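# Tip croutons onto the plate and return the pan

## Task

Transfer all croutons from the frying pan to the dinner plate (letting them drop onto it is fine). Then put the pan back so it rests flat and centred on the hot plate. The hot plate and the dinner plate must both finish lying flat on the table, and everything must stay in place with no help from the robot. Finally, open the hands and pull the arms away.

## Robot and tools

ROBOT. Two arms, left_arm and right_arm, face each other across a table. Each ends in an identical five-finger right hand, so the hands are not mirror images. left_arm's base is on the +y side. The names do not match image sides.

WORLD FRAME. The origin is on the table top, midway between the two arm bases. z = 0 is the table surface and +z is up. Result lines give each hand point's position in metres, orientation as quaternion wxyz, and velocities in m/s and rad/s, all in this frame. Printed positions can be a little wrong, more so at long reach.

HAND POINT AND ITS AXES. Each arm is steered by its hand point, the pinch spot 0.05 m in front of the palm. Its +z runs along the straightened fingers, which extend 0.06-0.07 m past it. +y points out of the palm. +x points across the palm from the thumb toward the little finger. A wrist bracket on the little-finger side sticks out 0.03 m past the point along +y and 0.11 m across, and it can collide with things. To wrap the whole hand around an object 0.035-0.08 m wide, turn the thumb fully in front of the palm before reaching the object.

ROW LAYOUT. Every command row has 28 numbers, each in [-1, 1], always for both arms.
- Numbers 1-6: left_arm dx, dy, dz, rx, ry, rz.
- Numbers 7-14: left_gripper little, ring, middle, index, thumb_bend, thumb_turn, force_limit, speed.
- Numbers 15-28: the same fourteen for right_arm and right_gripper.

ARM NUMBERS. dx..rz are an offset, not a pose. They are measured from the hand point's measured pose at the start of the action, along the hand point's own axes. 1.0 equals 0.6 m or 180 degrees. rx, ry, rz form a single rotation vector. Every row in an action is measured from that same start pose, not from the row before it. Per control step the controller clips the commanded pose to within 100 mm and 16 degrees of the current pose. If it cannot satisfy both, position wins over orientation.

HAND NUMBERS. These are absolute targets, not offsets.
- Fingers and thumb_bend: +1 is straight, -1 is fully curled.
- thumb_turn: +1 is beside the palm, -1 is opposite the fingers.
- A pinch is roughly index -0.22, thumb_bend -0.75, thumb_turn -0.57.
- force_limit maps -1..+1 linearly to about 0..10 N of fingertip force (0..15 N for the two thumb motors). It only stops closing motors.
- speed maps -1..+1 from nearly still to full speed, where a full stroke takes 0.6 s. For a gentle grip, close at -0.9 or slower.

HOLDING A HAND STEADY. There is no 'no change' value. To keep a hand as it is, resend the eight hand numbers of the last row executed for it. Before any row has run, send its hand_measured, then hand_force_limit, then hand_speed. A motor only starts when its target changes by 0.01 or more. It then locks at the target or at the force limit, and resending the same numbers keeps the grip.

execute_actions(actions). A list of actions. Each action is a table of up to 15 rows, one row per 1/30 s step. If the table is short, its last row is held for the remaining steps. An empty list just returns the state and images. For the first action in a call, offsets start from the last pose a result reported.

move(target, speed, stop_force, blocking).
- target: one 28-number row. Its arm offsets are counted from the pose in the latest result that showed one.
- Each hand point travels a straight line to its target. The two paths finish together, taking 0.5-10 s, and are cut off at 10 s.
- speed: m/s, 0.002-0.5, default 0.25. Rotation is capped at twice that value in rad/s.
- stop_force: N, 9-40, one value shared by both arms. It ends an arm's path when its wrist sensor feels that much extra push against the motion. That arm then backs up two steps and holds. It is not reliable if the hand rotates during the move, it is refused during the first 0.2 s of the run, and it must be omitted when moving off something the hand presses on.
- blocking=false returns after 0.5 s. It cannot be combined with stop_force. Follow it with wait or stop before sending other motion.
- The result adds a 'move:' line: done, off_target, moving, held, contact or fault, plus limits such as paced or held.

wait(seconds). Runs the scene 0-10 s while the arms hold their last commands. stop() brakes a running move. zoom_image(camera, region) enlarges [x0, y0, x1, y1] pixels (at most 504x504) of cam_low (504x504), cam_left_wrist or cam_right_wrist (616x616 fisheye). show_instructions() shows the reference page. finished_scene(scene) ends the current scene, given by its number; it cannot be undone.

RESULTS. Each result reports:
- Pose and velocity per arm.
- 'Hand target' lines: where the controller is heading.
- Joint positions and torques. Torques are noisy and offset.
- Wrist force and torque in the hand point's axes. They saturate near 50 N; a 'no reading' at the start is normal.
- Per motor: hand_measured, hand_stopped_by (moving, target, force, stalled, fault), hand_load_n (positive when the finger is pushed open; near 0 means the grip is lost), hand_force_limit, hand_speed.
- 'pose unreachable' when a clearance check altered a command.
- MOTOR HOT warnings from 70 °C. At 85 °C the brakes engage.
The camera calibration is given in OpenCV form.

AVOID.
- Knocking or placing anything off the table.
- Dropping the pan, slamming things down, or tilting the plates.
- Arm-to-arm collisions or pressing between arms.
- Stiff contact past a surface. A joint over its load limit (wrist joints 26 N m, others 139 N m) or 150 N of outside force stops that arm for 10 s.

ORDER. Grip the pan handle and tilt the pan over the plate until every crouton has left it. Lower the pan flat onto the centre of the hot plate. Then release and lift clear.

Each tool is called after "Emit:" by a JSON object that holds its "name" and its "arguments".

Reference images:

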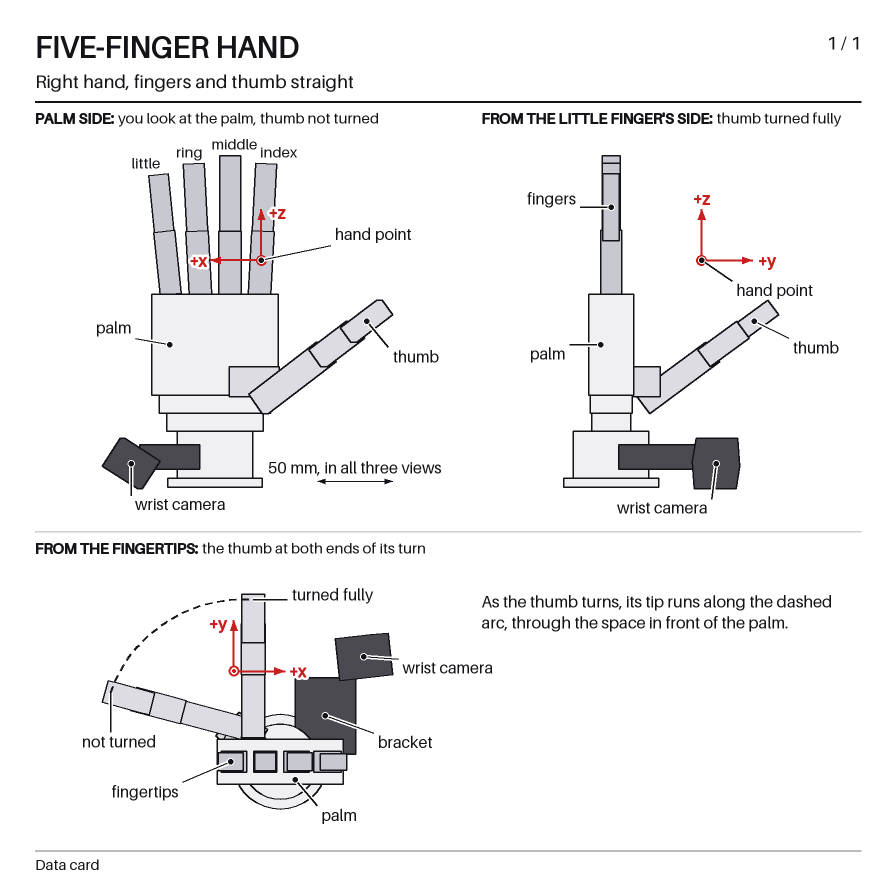

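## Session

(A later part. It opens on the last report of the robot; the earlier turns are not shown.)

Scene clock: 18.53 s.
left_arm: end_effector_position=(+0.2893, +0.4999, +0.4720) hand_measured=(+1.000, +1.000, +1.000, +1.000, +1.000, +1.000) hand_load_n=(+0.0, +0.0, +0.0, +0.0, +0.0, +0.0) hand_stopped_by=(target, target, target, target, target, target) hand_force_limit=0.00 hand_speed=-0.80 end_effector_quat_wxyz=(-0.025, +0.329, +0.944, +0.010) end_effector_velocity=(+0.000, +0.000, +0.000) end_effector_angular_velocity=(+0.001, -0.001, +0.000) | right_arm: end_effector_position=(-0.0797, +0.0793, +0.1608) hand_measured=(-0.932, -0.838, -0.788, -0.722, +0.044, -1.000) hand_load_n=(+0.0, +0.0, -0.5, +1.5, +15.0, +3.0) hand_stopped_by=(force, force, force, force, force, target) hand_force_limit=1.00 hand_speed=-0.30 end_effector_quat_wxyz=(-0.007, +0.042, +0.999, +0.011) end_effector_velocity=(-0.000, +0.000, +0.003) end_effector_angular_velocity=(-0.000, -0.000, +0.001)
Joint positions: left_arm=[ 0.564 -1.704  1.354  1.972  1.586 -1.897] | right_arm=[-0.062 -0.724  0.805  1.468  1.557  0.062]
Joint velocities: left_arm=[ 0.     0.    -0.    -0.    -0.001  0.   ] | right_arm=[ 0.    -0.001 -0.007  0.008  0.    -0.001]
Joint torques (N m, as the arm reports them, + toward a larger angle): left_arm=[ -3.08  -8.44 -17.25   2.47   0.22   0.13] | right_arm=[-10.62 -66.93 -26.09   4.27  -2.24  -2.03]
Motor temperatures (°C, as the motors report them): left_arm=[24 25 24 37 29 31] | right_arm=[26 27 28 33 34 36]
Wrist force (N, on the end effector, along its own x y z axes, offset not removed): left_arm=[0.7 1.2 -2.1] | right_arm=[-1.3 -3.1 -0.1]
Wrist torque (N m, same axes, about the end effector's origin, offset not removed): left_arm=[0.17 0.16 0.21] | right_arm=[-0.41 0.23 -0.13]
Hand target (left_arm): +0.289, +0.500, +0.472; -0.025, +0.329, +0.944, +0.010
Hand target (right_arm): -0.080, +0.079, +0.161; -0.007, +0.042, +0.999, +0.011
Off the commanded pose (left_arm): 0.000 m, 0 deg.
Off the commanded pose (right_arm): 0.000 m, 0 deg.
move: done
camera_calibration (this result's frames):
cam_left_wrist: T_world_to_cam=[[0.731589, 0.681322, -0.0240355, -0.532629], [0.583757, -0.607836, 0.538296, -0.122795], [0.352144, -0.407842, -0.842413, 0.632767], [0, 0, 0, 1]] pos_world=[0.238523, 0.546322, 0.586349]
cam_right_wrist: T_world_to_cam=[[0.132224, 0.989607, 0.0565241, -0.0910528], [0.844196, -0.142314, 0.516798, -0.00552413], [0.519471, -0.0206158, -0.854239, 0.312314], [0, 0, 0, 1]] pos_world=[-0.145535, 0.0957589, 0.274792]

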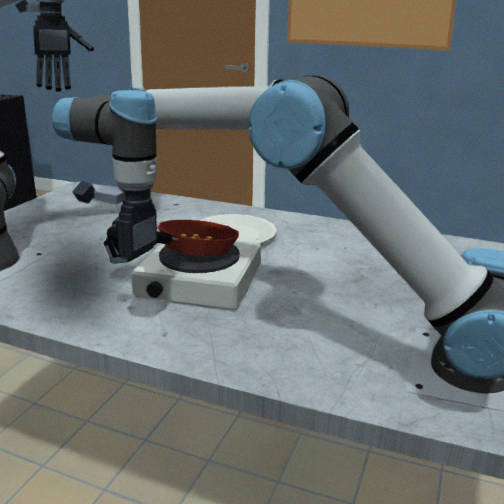

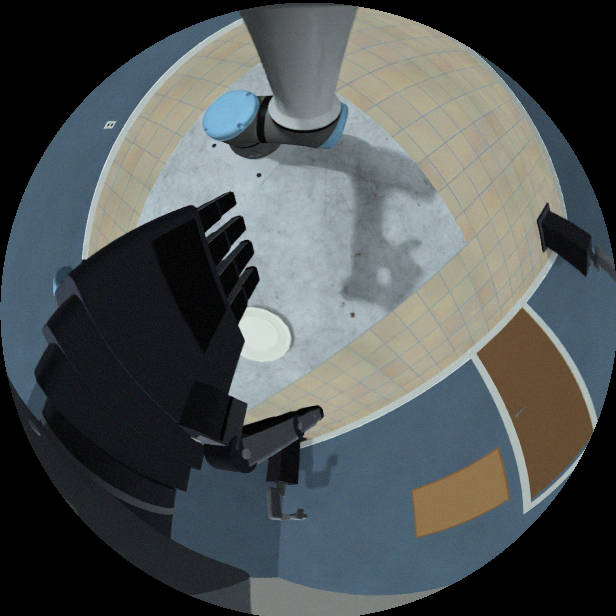

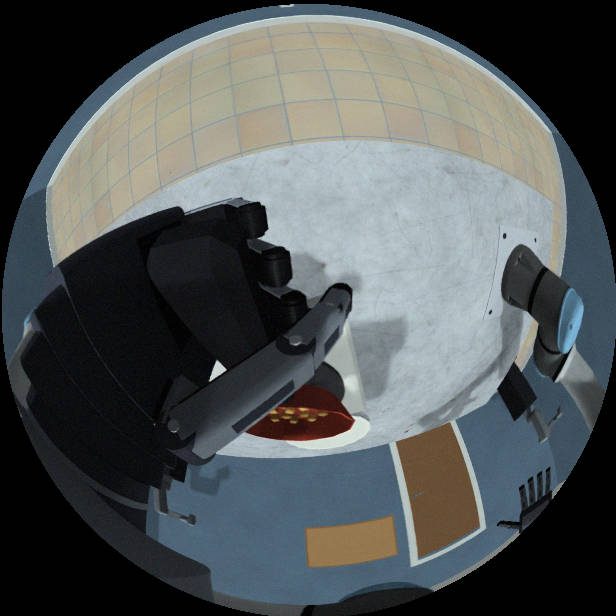

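Emit:
{"name": "move", "arguments": {"target": [0,0,0,0,0,0,1,1,1,1,1,1,0,-0.8,0,0,0.075,0,0,0,-1,-1,-1,-1,-1,-1,1,-0.3], "speed": 0.04}}

Emit:
{"name": "move", "arguments": {"target": [0,0,0,0,0,0,1,1,1,1,1,1,0,-0.8,0,-0.01,-0.01,0,0,0,0.8,0.8,0.8,0.8,1,-1,1,0], "speed": 0.01}}

Emit:
{"name": "move", "arguments": {"target": [0,0,0,0,0,0.79,1,1,1,1,1,1,0,-0.8,0,-0.03,-0.25,0,0,0,1,1,1,1,1,-1,1,0], "speed": 0.4}}

Emit:
{"name": "move", "arguments": {"target": [-0.62,0.71,0.37,-0.5,0,0,1,1,1,1,1,1,0,-0.8,0,-0.6,-0.1,0,0,0,1,1,1,1,1,-1,1,0], "speed": 0.3}}

Emit:
{"name": "move", "arguments": {"target": [0,0,0,0,0,-0.99,1,1,1,1,1,1,0,-0.8,0,0,0,0,0,0,1,1,1,1,1,-1,1,0], "speed": 0.4}}

Scene clock: 23.27 s.
left_arm: end_effector_position=(+0.2893, +0.4999, +0.4720) hand_measured=(+1.000, +1.000, +1.000, +1.000, +1.000, +1.000) hand_load_n=(+0.0, +0.0, +0.0, +0.0, +0.0, +0.0) hand_stopped_by=(target, target, target, target, target, target) hand_force_limit=0.00 hand_speed=-0.80 end_effector_quat_wxyz=(-0.025, +0.329, +0.944, +0.010) end_effector_velocity=(-0.000, -0.000, +0.000) end_effector_angular_velocity=(-0.001, +0.000, -0.001) | right_arm: end_effector_position=(-0.0803, +0.0802, +0.1162) hand_measured=(-0.932, -0.838, -0.788, -0.722, +0.044, -1.000) hand_load_n=(+2.5, +0.0, -0.5, +0.0, +15.0, +3.0) hand_stopped_by=(force, force, force, force, force, target) hand_force_limit=1.00 hand_speed=-0.30 end_effector_quat_wxyz=(-0.007, +0.042, +0.999, +0.011) end_effector_velocity=(+0.000, -0.000, -0.003) end_effector_angular_velocity=(-0.000, -0.001, -0.002)
Joint positions: left_arm=[ 0.564 -1.704  1.354  1.972  1.586 -1.897] | right_arm=[-0.061 -0.703  0.881  1.371  1.557  0.063]
Joint velocities: left_arm=[-0.     0.    -0.     0.     0.     0.001] | right_arm=[ 0.     0.002  0.006 -0.007  0.001  0.002]
Joint torques (N m, as the arm reports them, + toward a larger angle): left_arm=[ -2.27  -9.   -17.14   2.49   0.03   0.15] | right_arm=[ 12.64 -45.21 -12.74   0.86   1.83   2.09]
Motor temperatures (°C, as the motors report them): left_arm=[24 25 24 37 29 31] | right_arm=[26 27 28 33 34 36]
Wrist force (N, on the end effector, along its own x y z axes, offset not removed): left_arm=[-1.1 2.1 -1.1] | right_arm=[3.2 -4.4 1.1]
Wrist torque (N m, same axes, about the end effector's origin, offset not removed): left_arm=[0.27 0.42 0.11] | right_arm=[-0.79 -0.17 0.22]
Hand target (left_arm): +0.289, +0.500, +0.472; -0.025, +0.329, +0.944, +0.010
Hand target (right_arm): -0.080, +0.080, +0.116; -0.007, +0.042, +0.999, +0.011
Off the commanded pose (left_arm): 0.000 m, 0 deg.
Off the commanded pose (right_arm): 0.000 m, 0 deg.
move: done
camera_calibration (this result's frames):
cam_left_wrist: T_world_to_cam=[[0.731589, 0.681322, -0.0240355, -0.532629], [0.583757, -0.607836, 0.538296, -0.122795], [0.352143, -0.407842, -0.842413, 0.632767], [0, 0, 0, 1]] pos_world=[0.238523, 0.546322, 0.586349]
cam_right_wrist: T_world_to_cam=[[0.132228, 0.989609, 0.0564812, -0.0894087], [0.844182, -0.142294, 0.516827, 0.0181875], [0.519493, -0.0206586, -0.854225, 0.274584], [0, 0, 0, 1]] pos_world=[-0.146176, 0.0967401, 0.230206]

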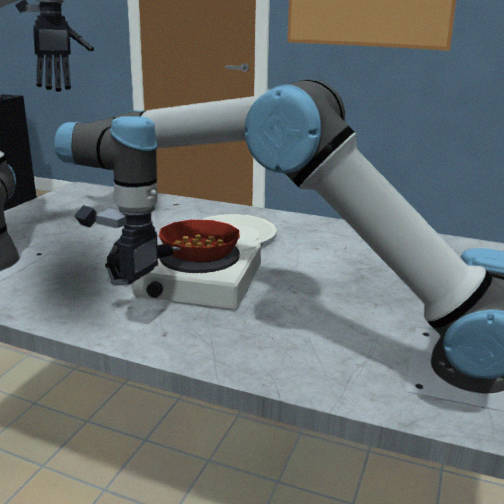

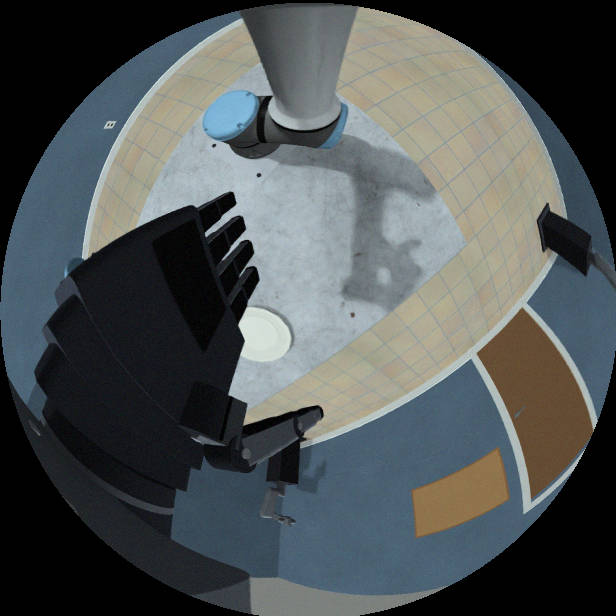

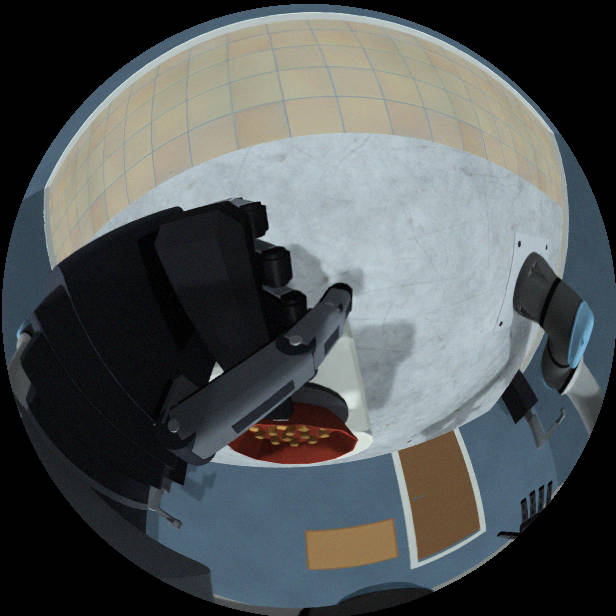

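Scene clock: 24.60 s.
left_arm: end_effector_position=(+0.2893, +0.4999, +0.4720) hand_measured=(+1.000, +1.000, +1.000, +1.000, +1.000, +1.000) hand_load_n=(+0.0, +0.0, +0.0, +0.0, +0.0, +0.0) hand_stopped_by=(target, target, target, target, target, target) hand_force_limit=0.00 hand_speed=-0.80 end_effector_quat_wxyz=(-0.025, +0.329, +0.944, +0.010) end_effector_velocity=(-0.000, -0.000, -0.000) end_effector_angular_velocity=(-0.002, +0.002, -0.000) | right_arm: end_effector_position=(-0.0808, +0.0742, +0.1221) hand_measured=(+0.800, +0.800, +0.800, +0.800, +1.000, -1.000) hand_load_n=(+0.0, +0.0, +0.0, +0.0, +0.0, +0.0) hand_stopped_by=(target, target, target, target, target, target) hand_force_limit=1.00 hand_speed=0.00 end_effector_quat_wxyz=(-0.007, +0.042, +0.999, +0.011) end_effector_velocity=(-0.000, -0.000, +0.000) end_effector_angular_velocity=(-0.000, +0.000, -0.001)
Joint positions: left_arm=[ 0.564 -1.704  1.354  1.972  1.586 -1.897] | right_arm=[-0.06  -0.724  0.904  1.369  1.557  0.064]
Joint velocities: left_arm=[ 0.    -0.     0.    -0.     0.002  0.   ] | right_arm=[-0.    -0.001  0.001 -0.    -0.     0.001]
Joint torques (N m, as the arm reports them, + toward a larger angle): left_arm=[ -3.    -7.15 -17.12   2.39   0.14   0.09] | right_arm=[ 13.69 -64.58 -10.26   0.82   1.82   2.1 ]
Motor temperatures (°C, as the motors report them): left_arm=[24 25 24 37 29 31] | right_arm=[26 27 28 33 34 36]
Wrist force (N, on the end effector, along its own x y z axes, offset not removed): left_arm=[0.7 1.1 -1.3] | right_arm=[1.8 -1.7 -1.1]
Wrist torque (N m, same axes, about the end effector's origin, offset not removed): left_arm=[0.20 0.09 0.16] | right_arm=[-0.46 -0.08 0.13]
Hand target (left_arm): +0.289, +0.500, +0.472; -0.025, +0.329, +0.944, +0.010
Hand target (right_arm): -0.081, +0.074, +0.122; -0.007, +0.042, +0.999, +0.011
Off the commanded pose (left_arm): 0.000 m, 0 deg.
Off the commanded pose (right_arm): 0.000 m, 0 deg.
move: done
camera_calibration (this result's frames):
cam_left_wrist: T_world_to_cam=[[0.731589, 0.681322, -0.0240355, -0.532629], [0.583757, -0.607836, 0.538296, -0.122795], [0.352144, -0.407843, -0.842413, 0.632767], [0, 0, 0, 1]] pos_world=[0.238523, 0.546322, 0.586349]
cam_right_wrist: T_world_to_cam=[[0.132229, 0.989609, 0.0564757, -0.0836746], [0.844178, -0.142292, 0.516833, 0.0146588], [0.519499, -0.0206649, -0.854221, 0.27967], [0, 0, 0, 1]] pos_world=[-0.146598, 0.0906703, 0.236049]

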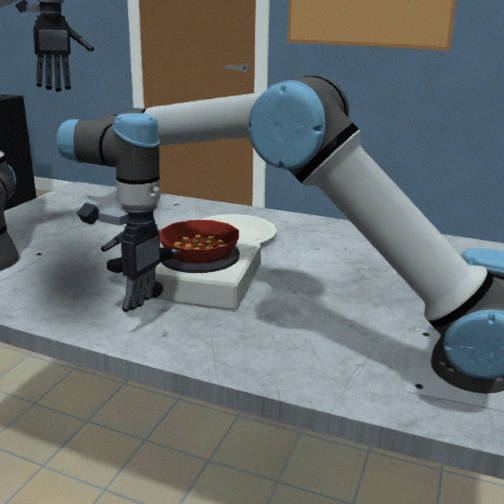

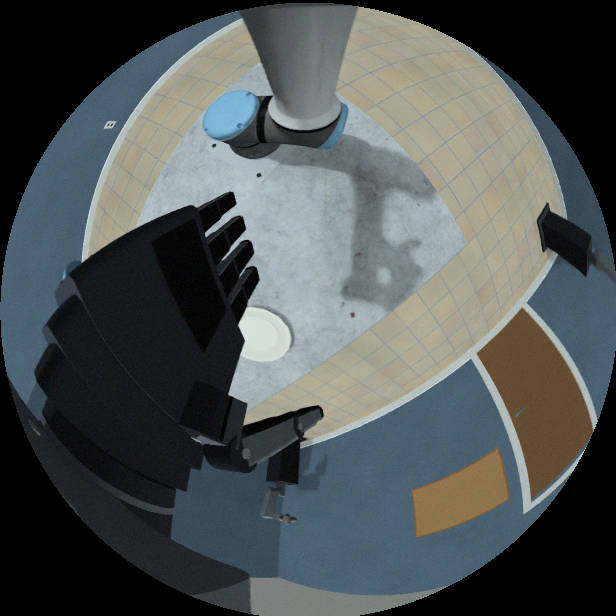

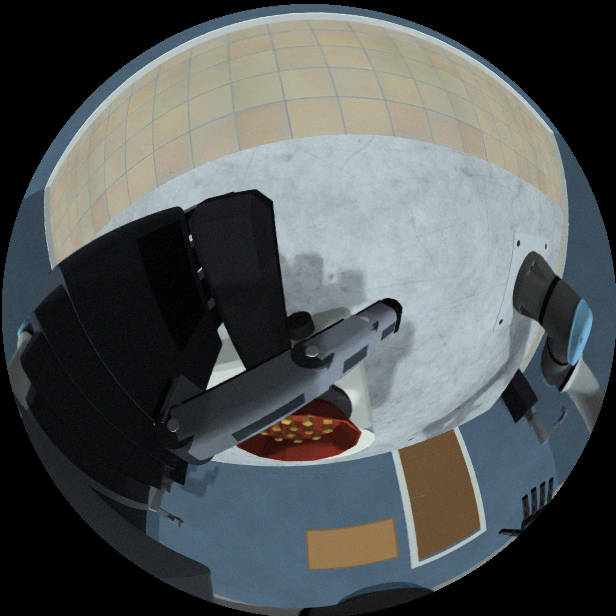

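Scene clock: 28.40 s.
left_arm: end_effector_position=(+0.2893, +0.4993, +0.4722) hand_measured=(+1.000, +1.000, +1.000, +1.000, +1.000, +1.000) hand_load_n=(+0.0, +0.0, +0.0, +0.0, +0.0, +0.0) hand_stopped_by=(target, target, target, target, target, target) hand_force_limit=0.00 hand_speed=-0.80 end_effector_quat_wxyz=(-0.017, +1.000, -0.005, -0.020) end_effector_velocity=(+0.000, +0.000, -0.000) end_effector_angular_velocity=(-0.003, +0.003, -0.013) | right_arm: end_effector_position=(-0.0802, +0.0529, +0.2716) hand_measured=(+1.000, +1.000, +1.000, +1.000, +1.000, -1.000) hand_load_n=(+0.0, +0.0, +0.0, +0.0, +0.0, +0.0) hand_stopped_by=(target, target, target, target, target, target) hand_force_limit=1.00 hand_speed=0.00 end_effector_quat_wxyz=(-0.007, +0.042, +0.999, +0.011) end_effector_velocity=(-0.000, +0.000, +0.000) end_effector_angular_velocity=(+0.000, +0.000, +0.001)
Joint positions: left_arm=[ 1.074 -1.521  1.181  1.962  1.559  1.093] | right_arm=[-0.062 -0.806  0.667  1.688  1.557  0.062]
Joint velocities: left_arm=[ 0.003  0.004 -0.003 -0.     0.003  0.017] | right_arm=[ 0.     0.001 -0.003  0.002 -0.    -0.001]
Joint torques (N m, as the arm reports them, + toward a larger angle): left_arm=[ 13.46  -8.8  -21.6    2.74   2.1    2.68] | right_arm=[-10.71 -40.87 -24.91   4.34  -1.36  -0.2 ]
Motor temperatures (°C, as the motors report them): left_arm=[24 25 24 37 29 31] | right_arm=[26 27 28 33 34 36]
Wrist force (N, on the end effector, along its own x y z axes, offset not removed): left_arm=[-0.6 0.9 -1.0] | right_arm=[-0.2 -3.1 -1.9]
Wrist torque (N m, same axes, about the end effector's origin, offset not removed): left_arm=[0.03 0.28 0.10] | right_arm=[-0.49 0.13 0.00]
Hand target (left_arm): +0.289, +0.499, +0.472; -0.017, +1.000, -0.006, -0.020
Hand target (right_arm): -0.080, +0.053, +0.272; -0.007, +0.042, +0.999, +0.011
Off the commanded pose (left_arm): 0.001 m, 0 deg.
Off the commanded pose (right_arm): 0.000 m, 0 deg.
move: done
camera_calibration (this result's frames):
cam_left_wrist: T_world_to_cam=[[-0.161136, -0.985866, -0.0458597, 0.568813], [-0.780193, 0.0987862, 0.617689, -0.119007], [-0.604428, 0.135311, -0.785084, 0.61117], [0, 0, 0, 1]] pos_world=[0.368216, 0.489832, 0.579414]
cam_right_wrist: T_world_to_cam=[[0.132192, 0.989611, 0.0565318, -0.0712164], [0.84421, -0.14229, 0.516782, -0.0661366], [0.519457, -0.0205897, -0.854249, 0.406644], [0, 0, 0, 1]] pos_world=[-0.145987, 0.0694386, 0.385579]

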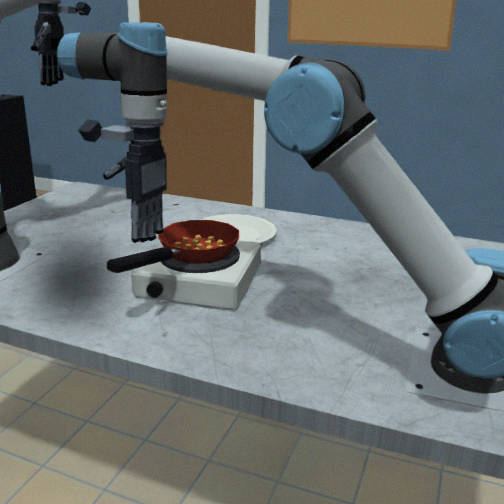

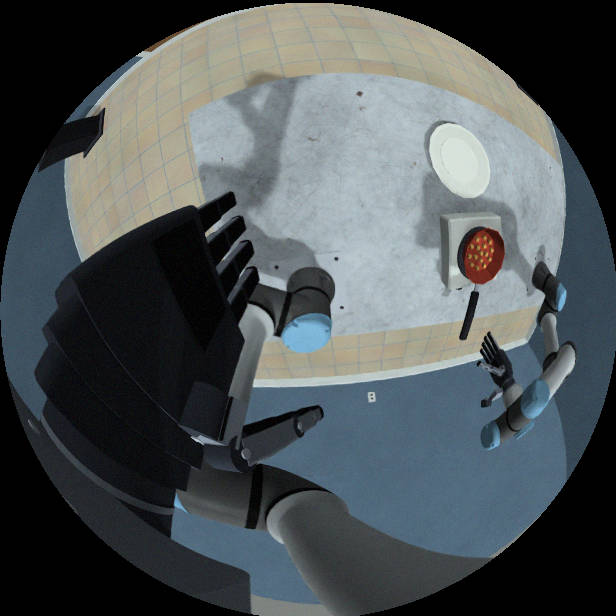

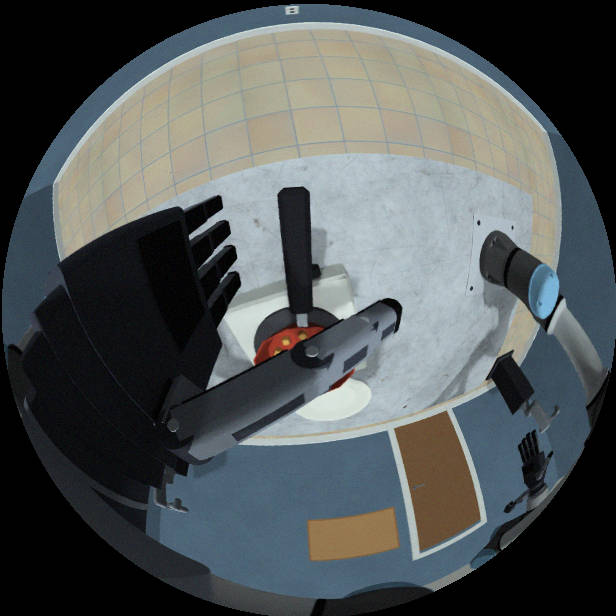

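Scene clock: 32.07 s.
left_arm: end_effector_position=(-0.0949, +0.0859, +0.2497) hand_measured=(+1.000, +1.000, +1.000, +1.000, +1.000, +1.000) hand_load_n=(+0.0, +0.0, +0.0, +0.0, +0.0, +0.0) hand_stopped_by=(target, target, target, target, target, target) hand_force_limit=0.00 hand_speed=-0.80 end_effector_quat_wxyz=(+0.694, +0.720, +0.009, -0.018) end_effector_velocity=(-0.000, -0.002, -0.000) end_effector_angular_velocity=(-0.015, -0.000, +0.007) | right_arm: end_effector_position=(-0.1100, -0.3069, +0.3242) hand_measured=(+1.000, +1.000, +1.000, +1.000, +1.000, -1.000) hand_load_n=(+0.0, +0.0, +0.0, +0.0, +0.0, +0.0) hand_stopped_by=(target, target, target, target, target, target) hand_force_limit=1.00 hand_speed=0.00 end_effector_quat_wxyz=(-0.007, +0.042, +0.999, +0.011) end_effector_velocity=(-0.000, -0.000, -0.000) end_effector_angular_velocity=(-0.000, +0.000, +0.000)
Joint positions: left_arm=[-0.897 -1.711  2.528 -0.759  0.698 -0.083] | right_arm=[ 0.033 -1.703  1.723  1.528  1.559  0.157]
Joint velocities: left_arm=[ 0.003  0.014  0.004 -0.042 -0.004  0.018] | right_arm=[ 0.    -0.001  0.001  0.    -0.    -0.   ]
Joint torques (N m, as the arm reports them, + toward a larger angle): left_arm=[12.24  2.55 -6.51 -3.37 -2.46  2.39] | right_arm=[ 13.47 -24.74 -11.13   4.33   1.99   2.03]
Motor temperatures (°C, as the motors report them): left_arm=[24 25 24 37 29 31] | right_arm=[26 27 28 33 34 36]
Wrist force (N, on the end effector, along its own x y z axes, offset not removed): left_arm=[-1.1 1.0 -1.3] | right_arm=[1.4 -1.7 -2.7]
Wrist torque (N m, same axes, about the end effector's origin, offset not removed): left_arm=[0.04 0.36 0.05] | right_arm=[-0.39 -0.08 0.02]
Hand target (left_arm): -0.095, +0.086, +0.250; +0.694, +0.719, +0.009, -0.018
Hand target (right_arm): -0.110, -0.307, +0.324; -0.007, +0.042, +0.999, +0.011
Off the commanded pose (left_arm): 0.002 m, 0 deg.
Off the commanded pose (right_arm): 0.000 m, 0 deg.
move: done; limits=paced
camera_calibration (this result's frames):
cam_left_wrist: T_world_to_cam=[[-0.112202, -0.0538504, 0.992225, -0.245509], [-0.800627, 0.596333, -0.0581714, -0.116349], [-0.588564, -0.800929, -0.110024, 0.173536], [0, 0, 0, 1]] pos_world=[-0.0185619, 0.195152, 0.255926]
cam_right_wrist: T_world_to_cam=[[0.132193, 0.989604, 0.0566407, 0.285812], [0.844197, -0.142347, 0.516786, -0.119368], [0.519476, -0.0204993, -0.854239, 0.459761], [0, 0, 0, 1]] pos_world=[-0.175847, -0.290408, 0.438245]

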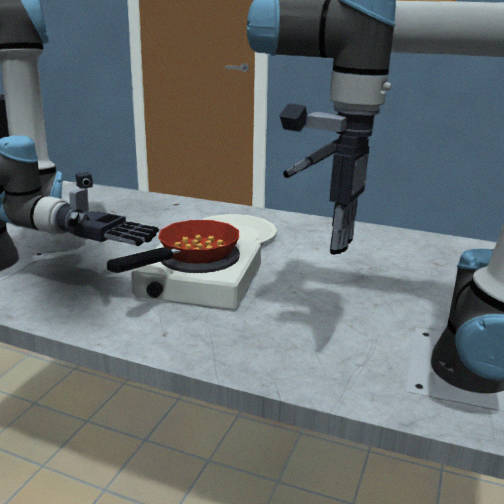

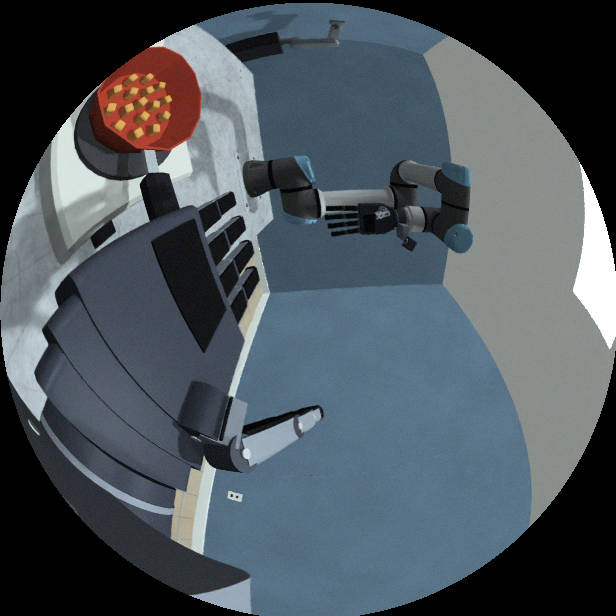

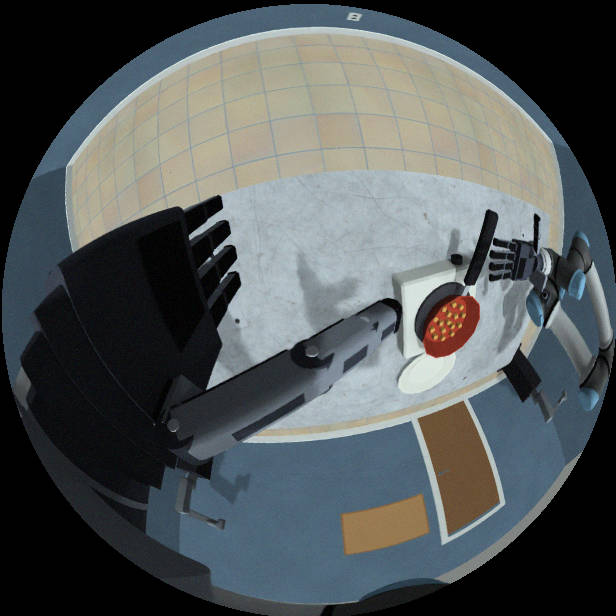

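Scene clock: 36.67 s.
left_arm: end_effector_position=(-0.0949, +0.0859, +0.2497) hand_measured=(+1.000, +1.000, +1.000, +1.000, +1.000, +1.000) hand_load_n=(+0.0, +0.0, +0.0, +0.0, +0.0, +0.0) hand_stopped_by=(target, target, target, target, target, target) hand_force_limit=0.00 hand_speed=-0.80 end_effector_quat_wxyz=(-0.007, +0.003, +0.720, -0.694) end_effector_velocity=(-0.000, -0.000, -0.000) end_effector_angular_velocity=(+0.010, +0.013, -0.002) | right_arm: end_effector_position=(-0.1100, -0.3069, +0.3242) hand_measured=(+1.000, +1.000, +1.000, +1.000, +1.000, -1.000) hand_load_n=(+0.0, +0.0, +0.0, +0.0, +0.0, +0.0) hand_stopped_by=(target, target, target, target, target, target) hand_force_limit=1.00 hand_speed=0.00 end_effector_quat_wxyz=(-0.007, +0.042, +0.999, +0.011) end_effector_velocity=(-0.000, +0.000, +0.000) end_effector_angular_velocity=(+0.001, +0.001, -0.001)
Joint positions: left_arm=[-1.038 -1.857  2.254 -0.33   0.556 -3.204] | right_arm=[ 0.033 -1.703  1.723  1.528  1.559  0.157]
Joint velocities: left_arm=[ 0.005  0.002 -0.008  0.024  0.009 -0.028] | right_arm=[ 0.    -0.    -0.    -0.    -0.001  0.001]
Joint torques (N m, as the arm reports them, + toward a larger angle): left_arm=[ 15.95   4.33 -21.57   1.65   1.9   -2.58] | right_arm=[ 10.41  -6.82 -22.02   1.84   1.85  -0.34]
Motor temperatures (°C, as the motors report them): left_arm=[24 25 24 37 29 31] | right_arm=[26 27 28 33 34 36]
Wrist force (N, on the end effector, along its own x y z axes, offset not removed): left_arm=[-0.1 1.7 -0.3] | right_arm=[-0.1 -3.3 -2.3]
Wrist torque (N m, same axes, about the end effector's origin, offset not removed): left_arm=[0.17 0.17 0.12] | right_arm=[-0.54 0.14 0.02]
Hand target (left_arm): -0.095, +0.086, +0.250; -0.007, +0.003, +0.720, -0.694
Hand target (right_arm): -0.110, -0.307, +0.324; -0.007, +0.042, +0.999, +0.011
Off the commanded pose (left_arm): 0.000 m, 0 deg.
Off the commanded pose (right_arm): 0.000 m, 0 deg.
move: done
camera_calibration (this result's frames):
cam_left_wrist: T_world_to_cam=[[0.144715, 0.0147906, -0.989363, 0.267825], [0.814, 0.566691, 0.127536, -0.00693901], [0.56255, -0.823797, 0.0699689, 0.239791], [0, 0, 0, 1]] pos_world=[-0.168004, 0.197511, 0.249083]
cam_right_wrist: T_world_to_cam=[[0.132193, 0.989604, 0.0566418, 0.285817], [0.844197, -0.142348, 0.516786, -0.11937], [0.519477, -0.0204984, -0.854239, 0.459763], [0, 0, 0, 1]] pos_world=[-0.175847, -0.290413, 0.438247]

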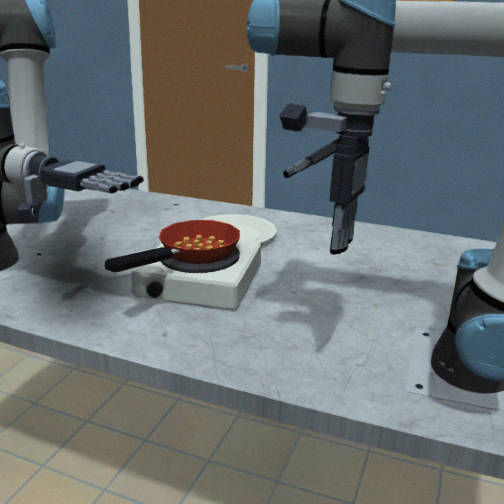

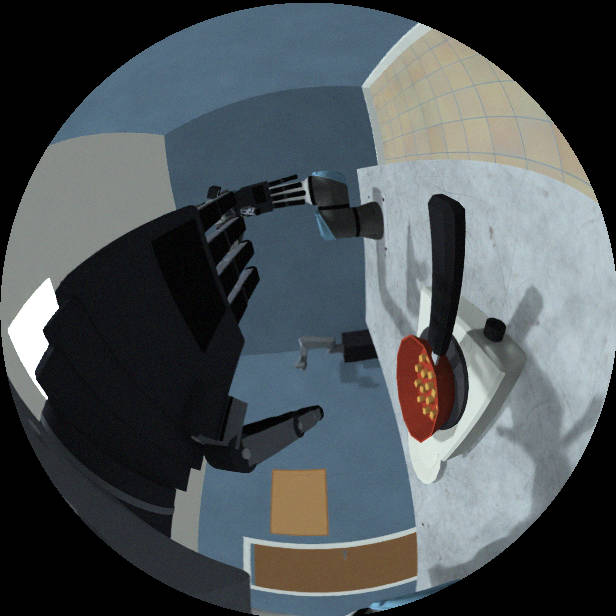

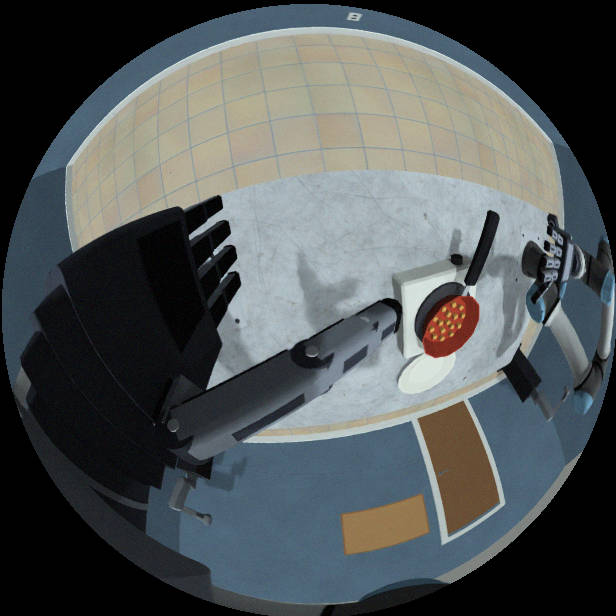

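Emit:
{"name": "move", "arguments": {"target": [-0.033,0.2,-0.01,-0.12,0.028,-0.02,1,1,1,1,0.8,-1,1,0.5,0,0,0,0,0,0,1,1,1,1,1,-1,1,0], "speed": 0.1}}

Emit:
{"name": "move", "arguments": {"target": [0,0.005,0.1,0,0,0,1,1,1,1,0.8,-1,1,0.5,0,0,0,0,0,0,1,1,1,1,1,-1,1,0], "speed": 0.04}}

Emit:
{"name": "zoom_image", "arguments": {"camera": "cam_low", "region": [30,170,270,330]}}

Scene clock: 40.97 s.
left_arm: end_effector_position=(-0.0756, +0.0962, +0.1303) hand_measured=(+1.000, +1.000, +1.000, +1.000, +0.800, -1.000) hand_load_n=(+0.0, +0.0, +0.0, +0.0, +0.0, +0.0) hand_stopped_by=(target, target, target, target, target, target) hand_force_limit=1.00 hand_speed=0.50 end_effector_quat_wxyz=(+0.059, -0.012, -0.836, +0.546) end_effector_velocity=(+0.000, -0.000, -0.003) end_effector_angular_velocity=(+0.009, +0.001, -0.003) | right_arm: end_effector_position=(-0.1100, -0.3069, +0.3242) hand_measured=(+1.000, +1.000, +1.000, +1.000, +1.000, -1.000) hand_load_n=(+0.0, +0.0, +0.0, +0.0, +0.0, +0.0) hand_stopped_by=(target, target, target, target, target, target) hand_force_limit=1.00 hand_speed=0.00 end_effector_quat_wxyz=(-0.007, +0.042, +0.999, +0.011) end_effector_velocity=(+0.000, -0.000, +0.000) end_effector_angular_velocity=(+0.001, +0.000, -0.001)
Joint positions: left_arm=[-0.817 -1.652  2.223 -0.061  0.949 -3.55 ] | right_arm=[ 0.033 -1.703  1.723  1.528  1.559  0.157]
Joint velocities: left_arm=[ 0.008  0.007 -0.002  0.002  0.013 -0.001] | right_arm=[-0.    -0.    -0.    -0.    -0.     0.001]
Joint torques (N m, as the arm reports them, + toward a larger angle): left_arm=[ 14.24  -3.2  -21.03   1.79   1.81  -2.55] | right_arm=[  8.83  -8.14 -27.09   0.93   1.91  -1.3 ]
Motor temperatures (°C, as the motors report them): left_arm=[24 25 24 37 29 31] | right_arm=[26 27 28 33 34 36]
Wrist force (N, on the end effector, along its own x y z axes, offset not removed): left_arm=[-0.7 0.3 -1.7] | right_arm=[-0.6 -1.7 -1.3]
Wrist torque (N m, same axes, about the end effector's origin, offset not removed): left_arm=[0.02 0.35 0.09] | right_arm=[-0.28 0.16 0.05]
Hand target (left_arm): -0.076, +0.096, +0.130; -0.059, +0.012, +0.836, -0.546
Hand target (right_arm): -0.110, -0.307, +0.324; -0.007, +0.042, +0.999, +0.011
Off the commanded pose (left_arm): 0.001 m, 0 deg.
Off the commanded pose (right_arm): 0.000 m, 0 deg.
move: done
camera_calibration (this result's frames):
cam_left_wrist: T_world_to_cam=[[0.102326, 0.369247, -0.923681, 0.100903], [0.869303, 0.4182, 0.26348, -0.0125134], [0.483572, -0.829919, -0.278195, 0.285778], [0, 0, 0, 1]] pos_world=[-0.137641, 0.205147, 0.176001]
cam_right_wrist: T_world_to_cam=[[0.132193, 0.989605, 0.0566297, 0.285819], [0.844197, -0.142342, 0.516788, -0.119366], [0.519477, -0.020509, -0.854238, 0.459756], [0, 0, 0, 1]] pos_world=[-0.175848, -0.29041, 0.438243]

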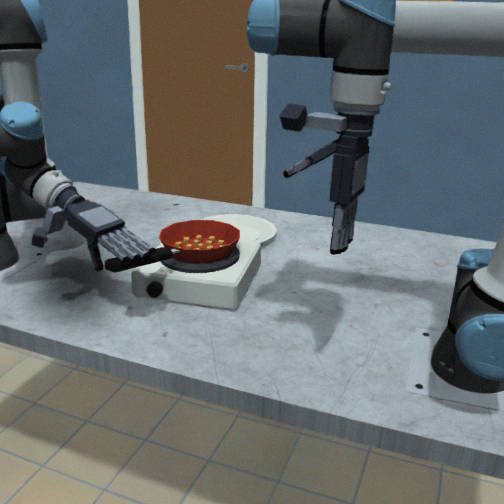

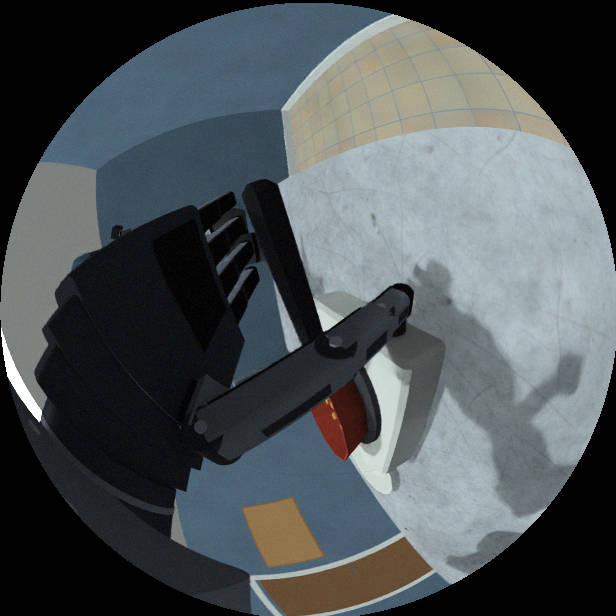

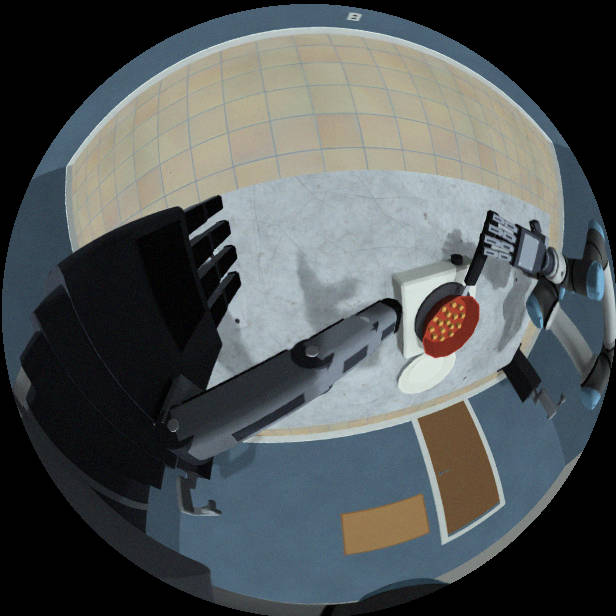

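Scene clock: 42.90 s.
left_arm: end_effector_position=(-0.0824, +0.0430, +0.1041) hand_measured=(+1.000, +1.000, +1.000, +1.000, +0.800, -1.000) hand_load_n=(+0.0, +0.0, +0.0, +0.0, +0.0, +0.0) hand_stopped_by=(target, target, target, target, target, target) hand_force_limit=1.00 hand_speed=0.50 end_effector_quat_wxyz=(+0.059, -0.012, -0.836, +0.546) end_effector_velocity=(+0.001, -0.002, -0.001) end_effector_angular_velocity=(+0.000, -0.001, +0.003) | right_arm: end_effector_position=(-0.1100, -0.3069, +0.3242) hand_measured=(+1.000, +1.000, +1.000, +1.000, +1.000, -1.000) hand_load_n=(+0.0, +0.0, +0.0, +0.0, +0.0, +0.0) hand_stopped_by=(target, target, target, target, target, target) hand_force_limit=1.00 hand_speed=0.00 end_effector_quat_wxyz=(-0.007, +0.042, +0.999, +0.011) end_effector_velocity=(+0.000, +0.000, +0.001) end_effector_angular_velocity=(+0.002, -0.000, +0.001)
Joint positions: left_arm=[-0.704 -1.481  2.127 -0.171  1.049 -3.486] | right_arm=[ 0.033 -1.703  1.723  1.528  1.559  0.157]
Joint velocities: left_arm=[ 0.005  0.008 -0.005 -0.003  0.002  0.002] | right_arm=[ 0.    -0.    -0.002  0.     0.    -0.001]
Joint torques (N m, as the arm reports them, + toward a larger angle): left_arm=[ 14.39 -10.91 -21.05  -2.39   1.75   2.47] | right_arm=[  8.53  -8.49 -26.75   0.9    1.83  -1.29]
Motor temperatures (°C, as the motors report them): left_arm=[24 25 24 37 29 31] | right_arm=[26 27 28 33 34 36]
Wrist force (N, on the end effector, along its own x y z axes, offset not removed): left_arm=[-0.6 0.3 -0.9] | right_arm=[-1.7 -3.7 -2.0]
Wrist torque (N m, same axes, about the end effector's origin, offset not removed): left_arm=[0.16 0.39 0.03] | right_arm=[-0.56 0.46 -0.08]
Hand target (left_arm): -0.082, +0.043, +0.104; -0.059, +0.012, +0.836, -0.546
Hand target (right_arm): -0.110, -0.307, +0.324; -0.007, +0.042, +0.999, +0.011
Off the commanded pose (left_arm): 0.000 m, 0 deg.
Off the commanded pose (right_arm): 0.000 m, 0 deg.
move: done
camera_calibration (this result's frames):
cam_left_wrist: T_world_to_cam=[[0.102172, 0.369301, -0.923676, 0.0969897], [0.86934, 0.418195, 0.263363, 0.0225632], [0.483537, -0.829897, -0.278321, 0.237698], [0, 0, 0, 1]] pos_world=[-0.14446, 0.15201, 0.149801]
cam_right_wrist: T_world_to_cam=[[0.132192, 0.989605, 0.0566295, 0.285819], [0.844197, -0.142342, 0.516788, -0.119366], [0.519477, -0.020509, -0.854238, 0.459756], [0, 0, 0, 1]] pos_world=[-0.175848, -0.29041, 0.438243]

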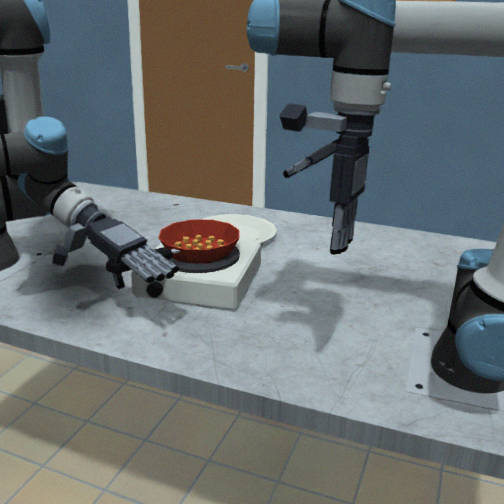

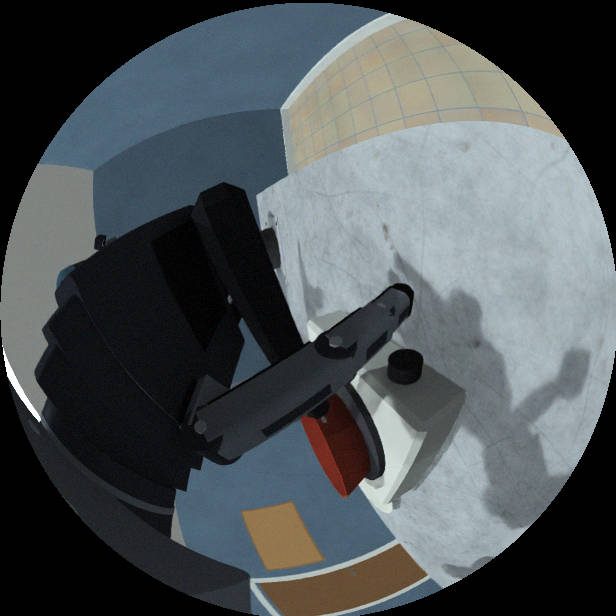

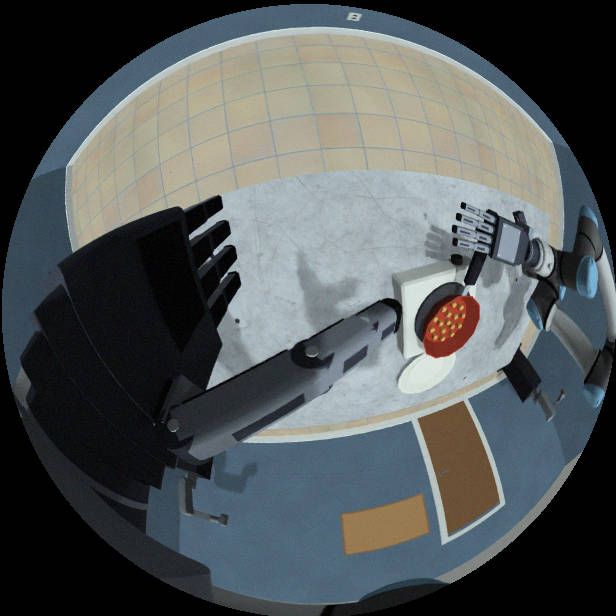

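Region (30, 170, 270, 330) of cam_low's 504x504 image, scaled by 2.100, with more detail than that image has.

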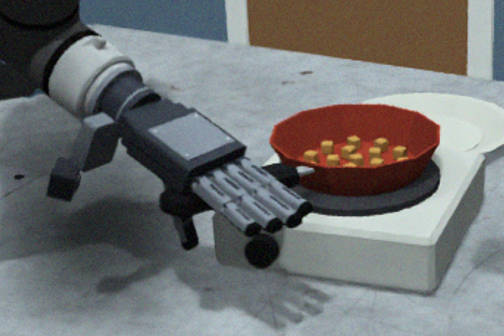

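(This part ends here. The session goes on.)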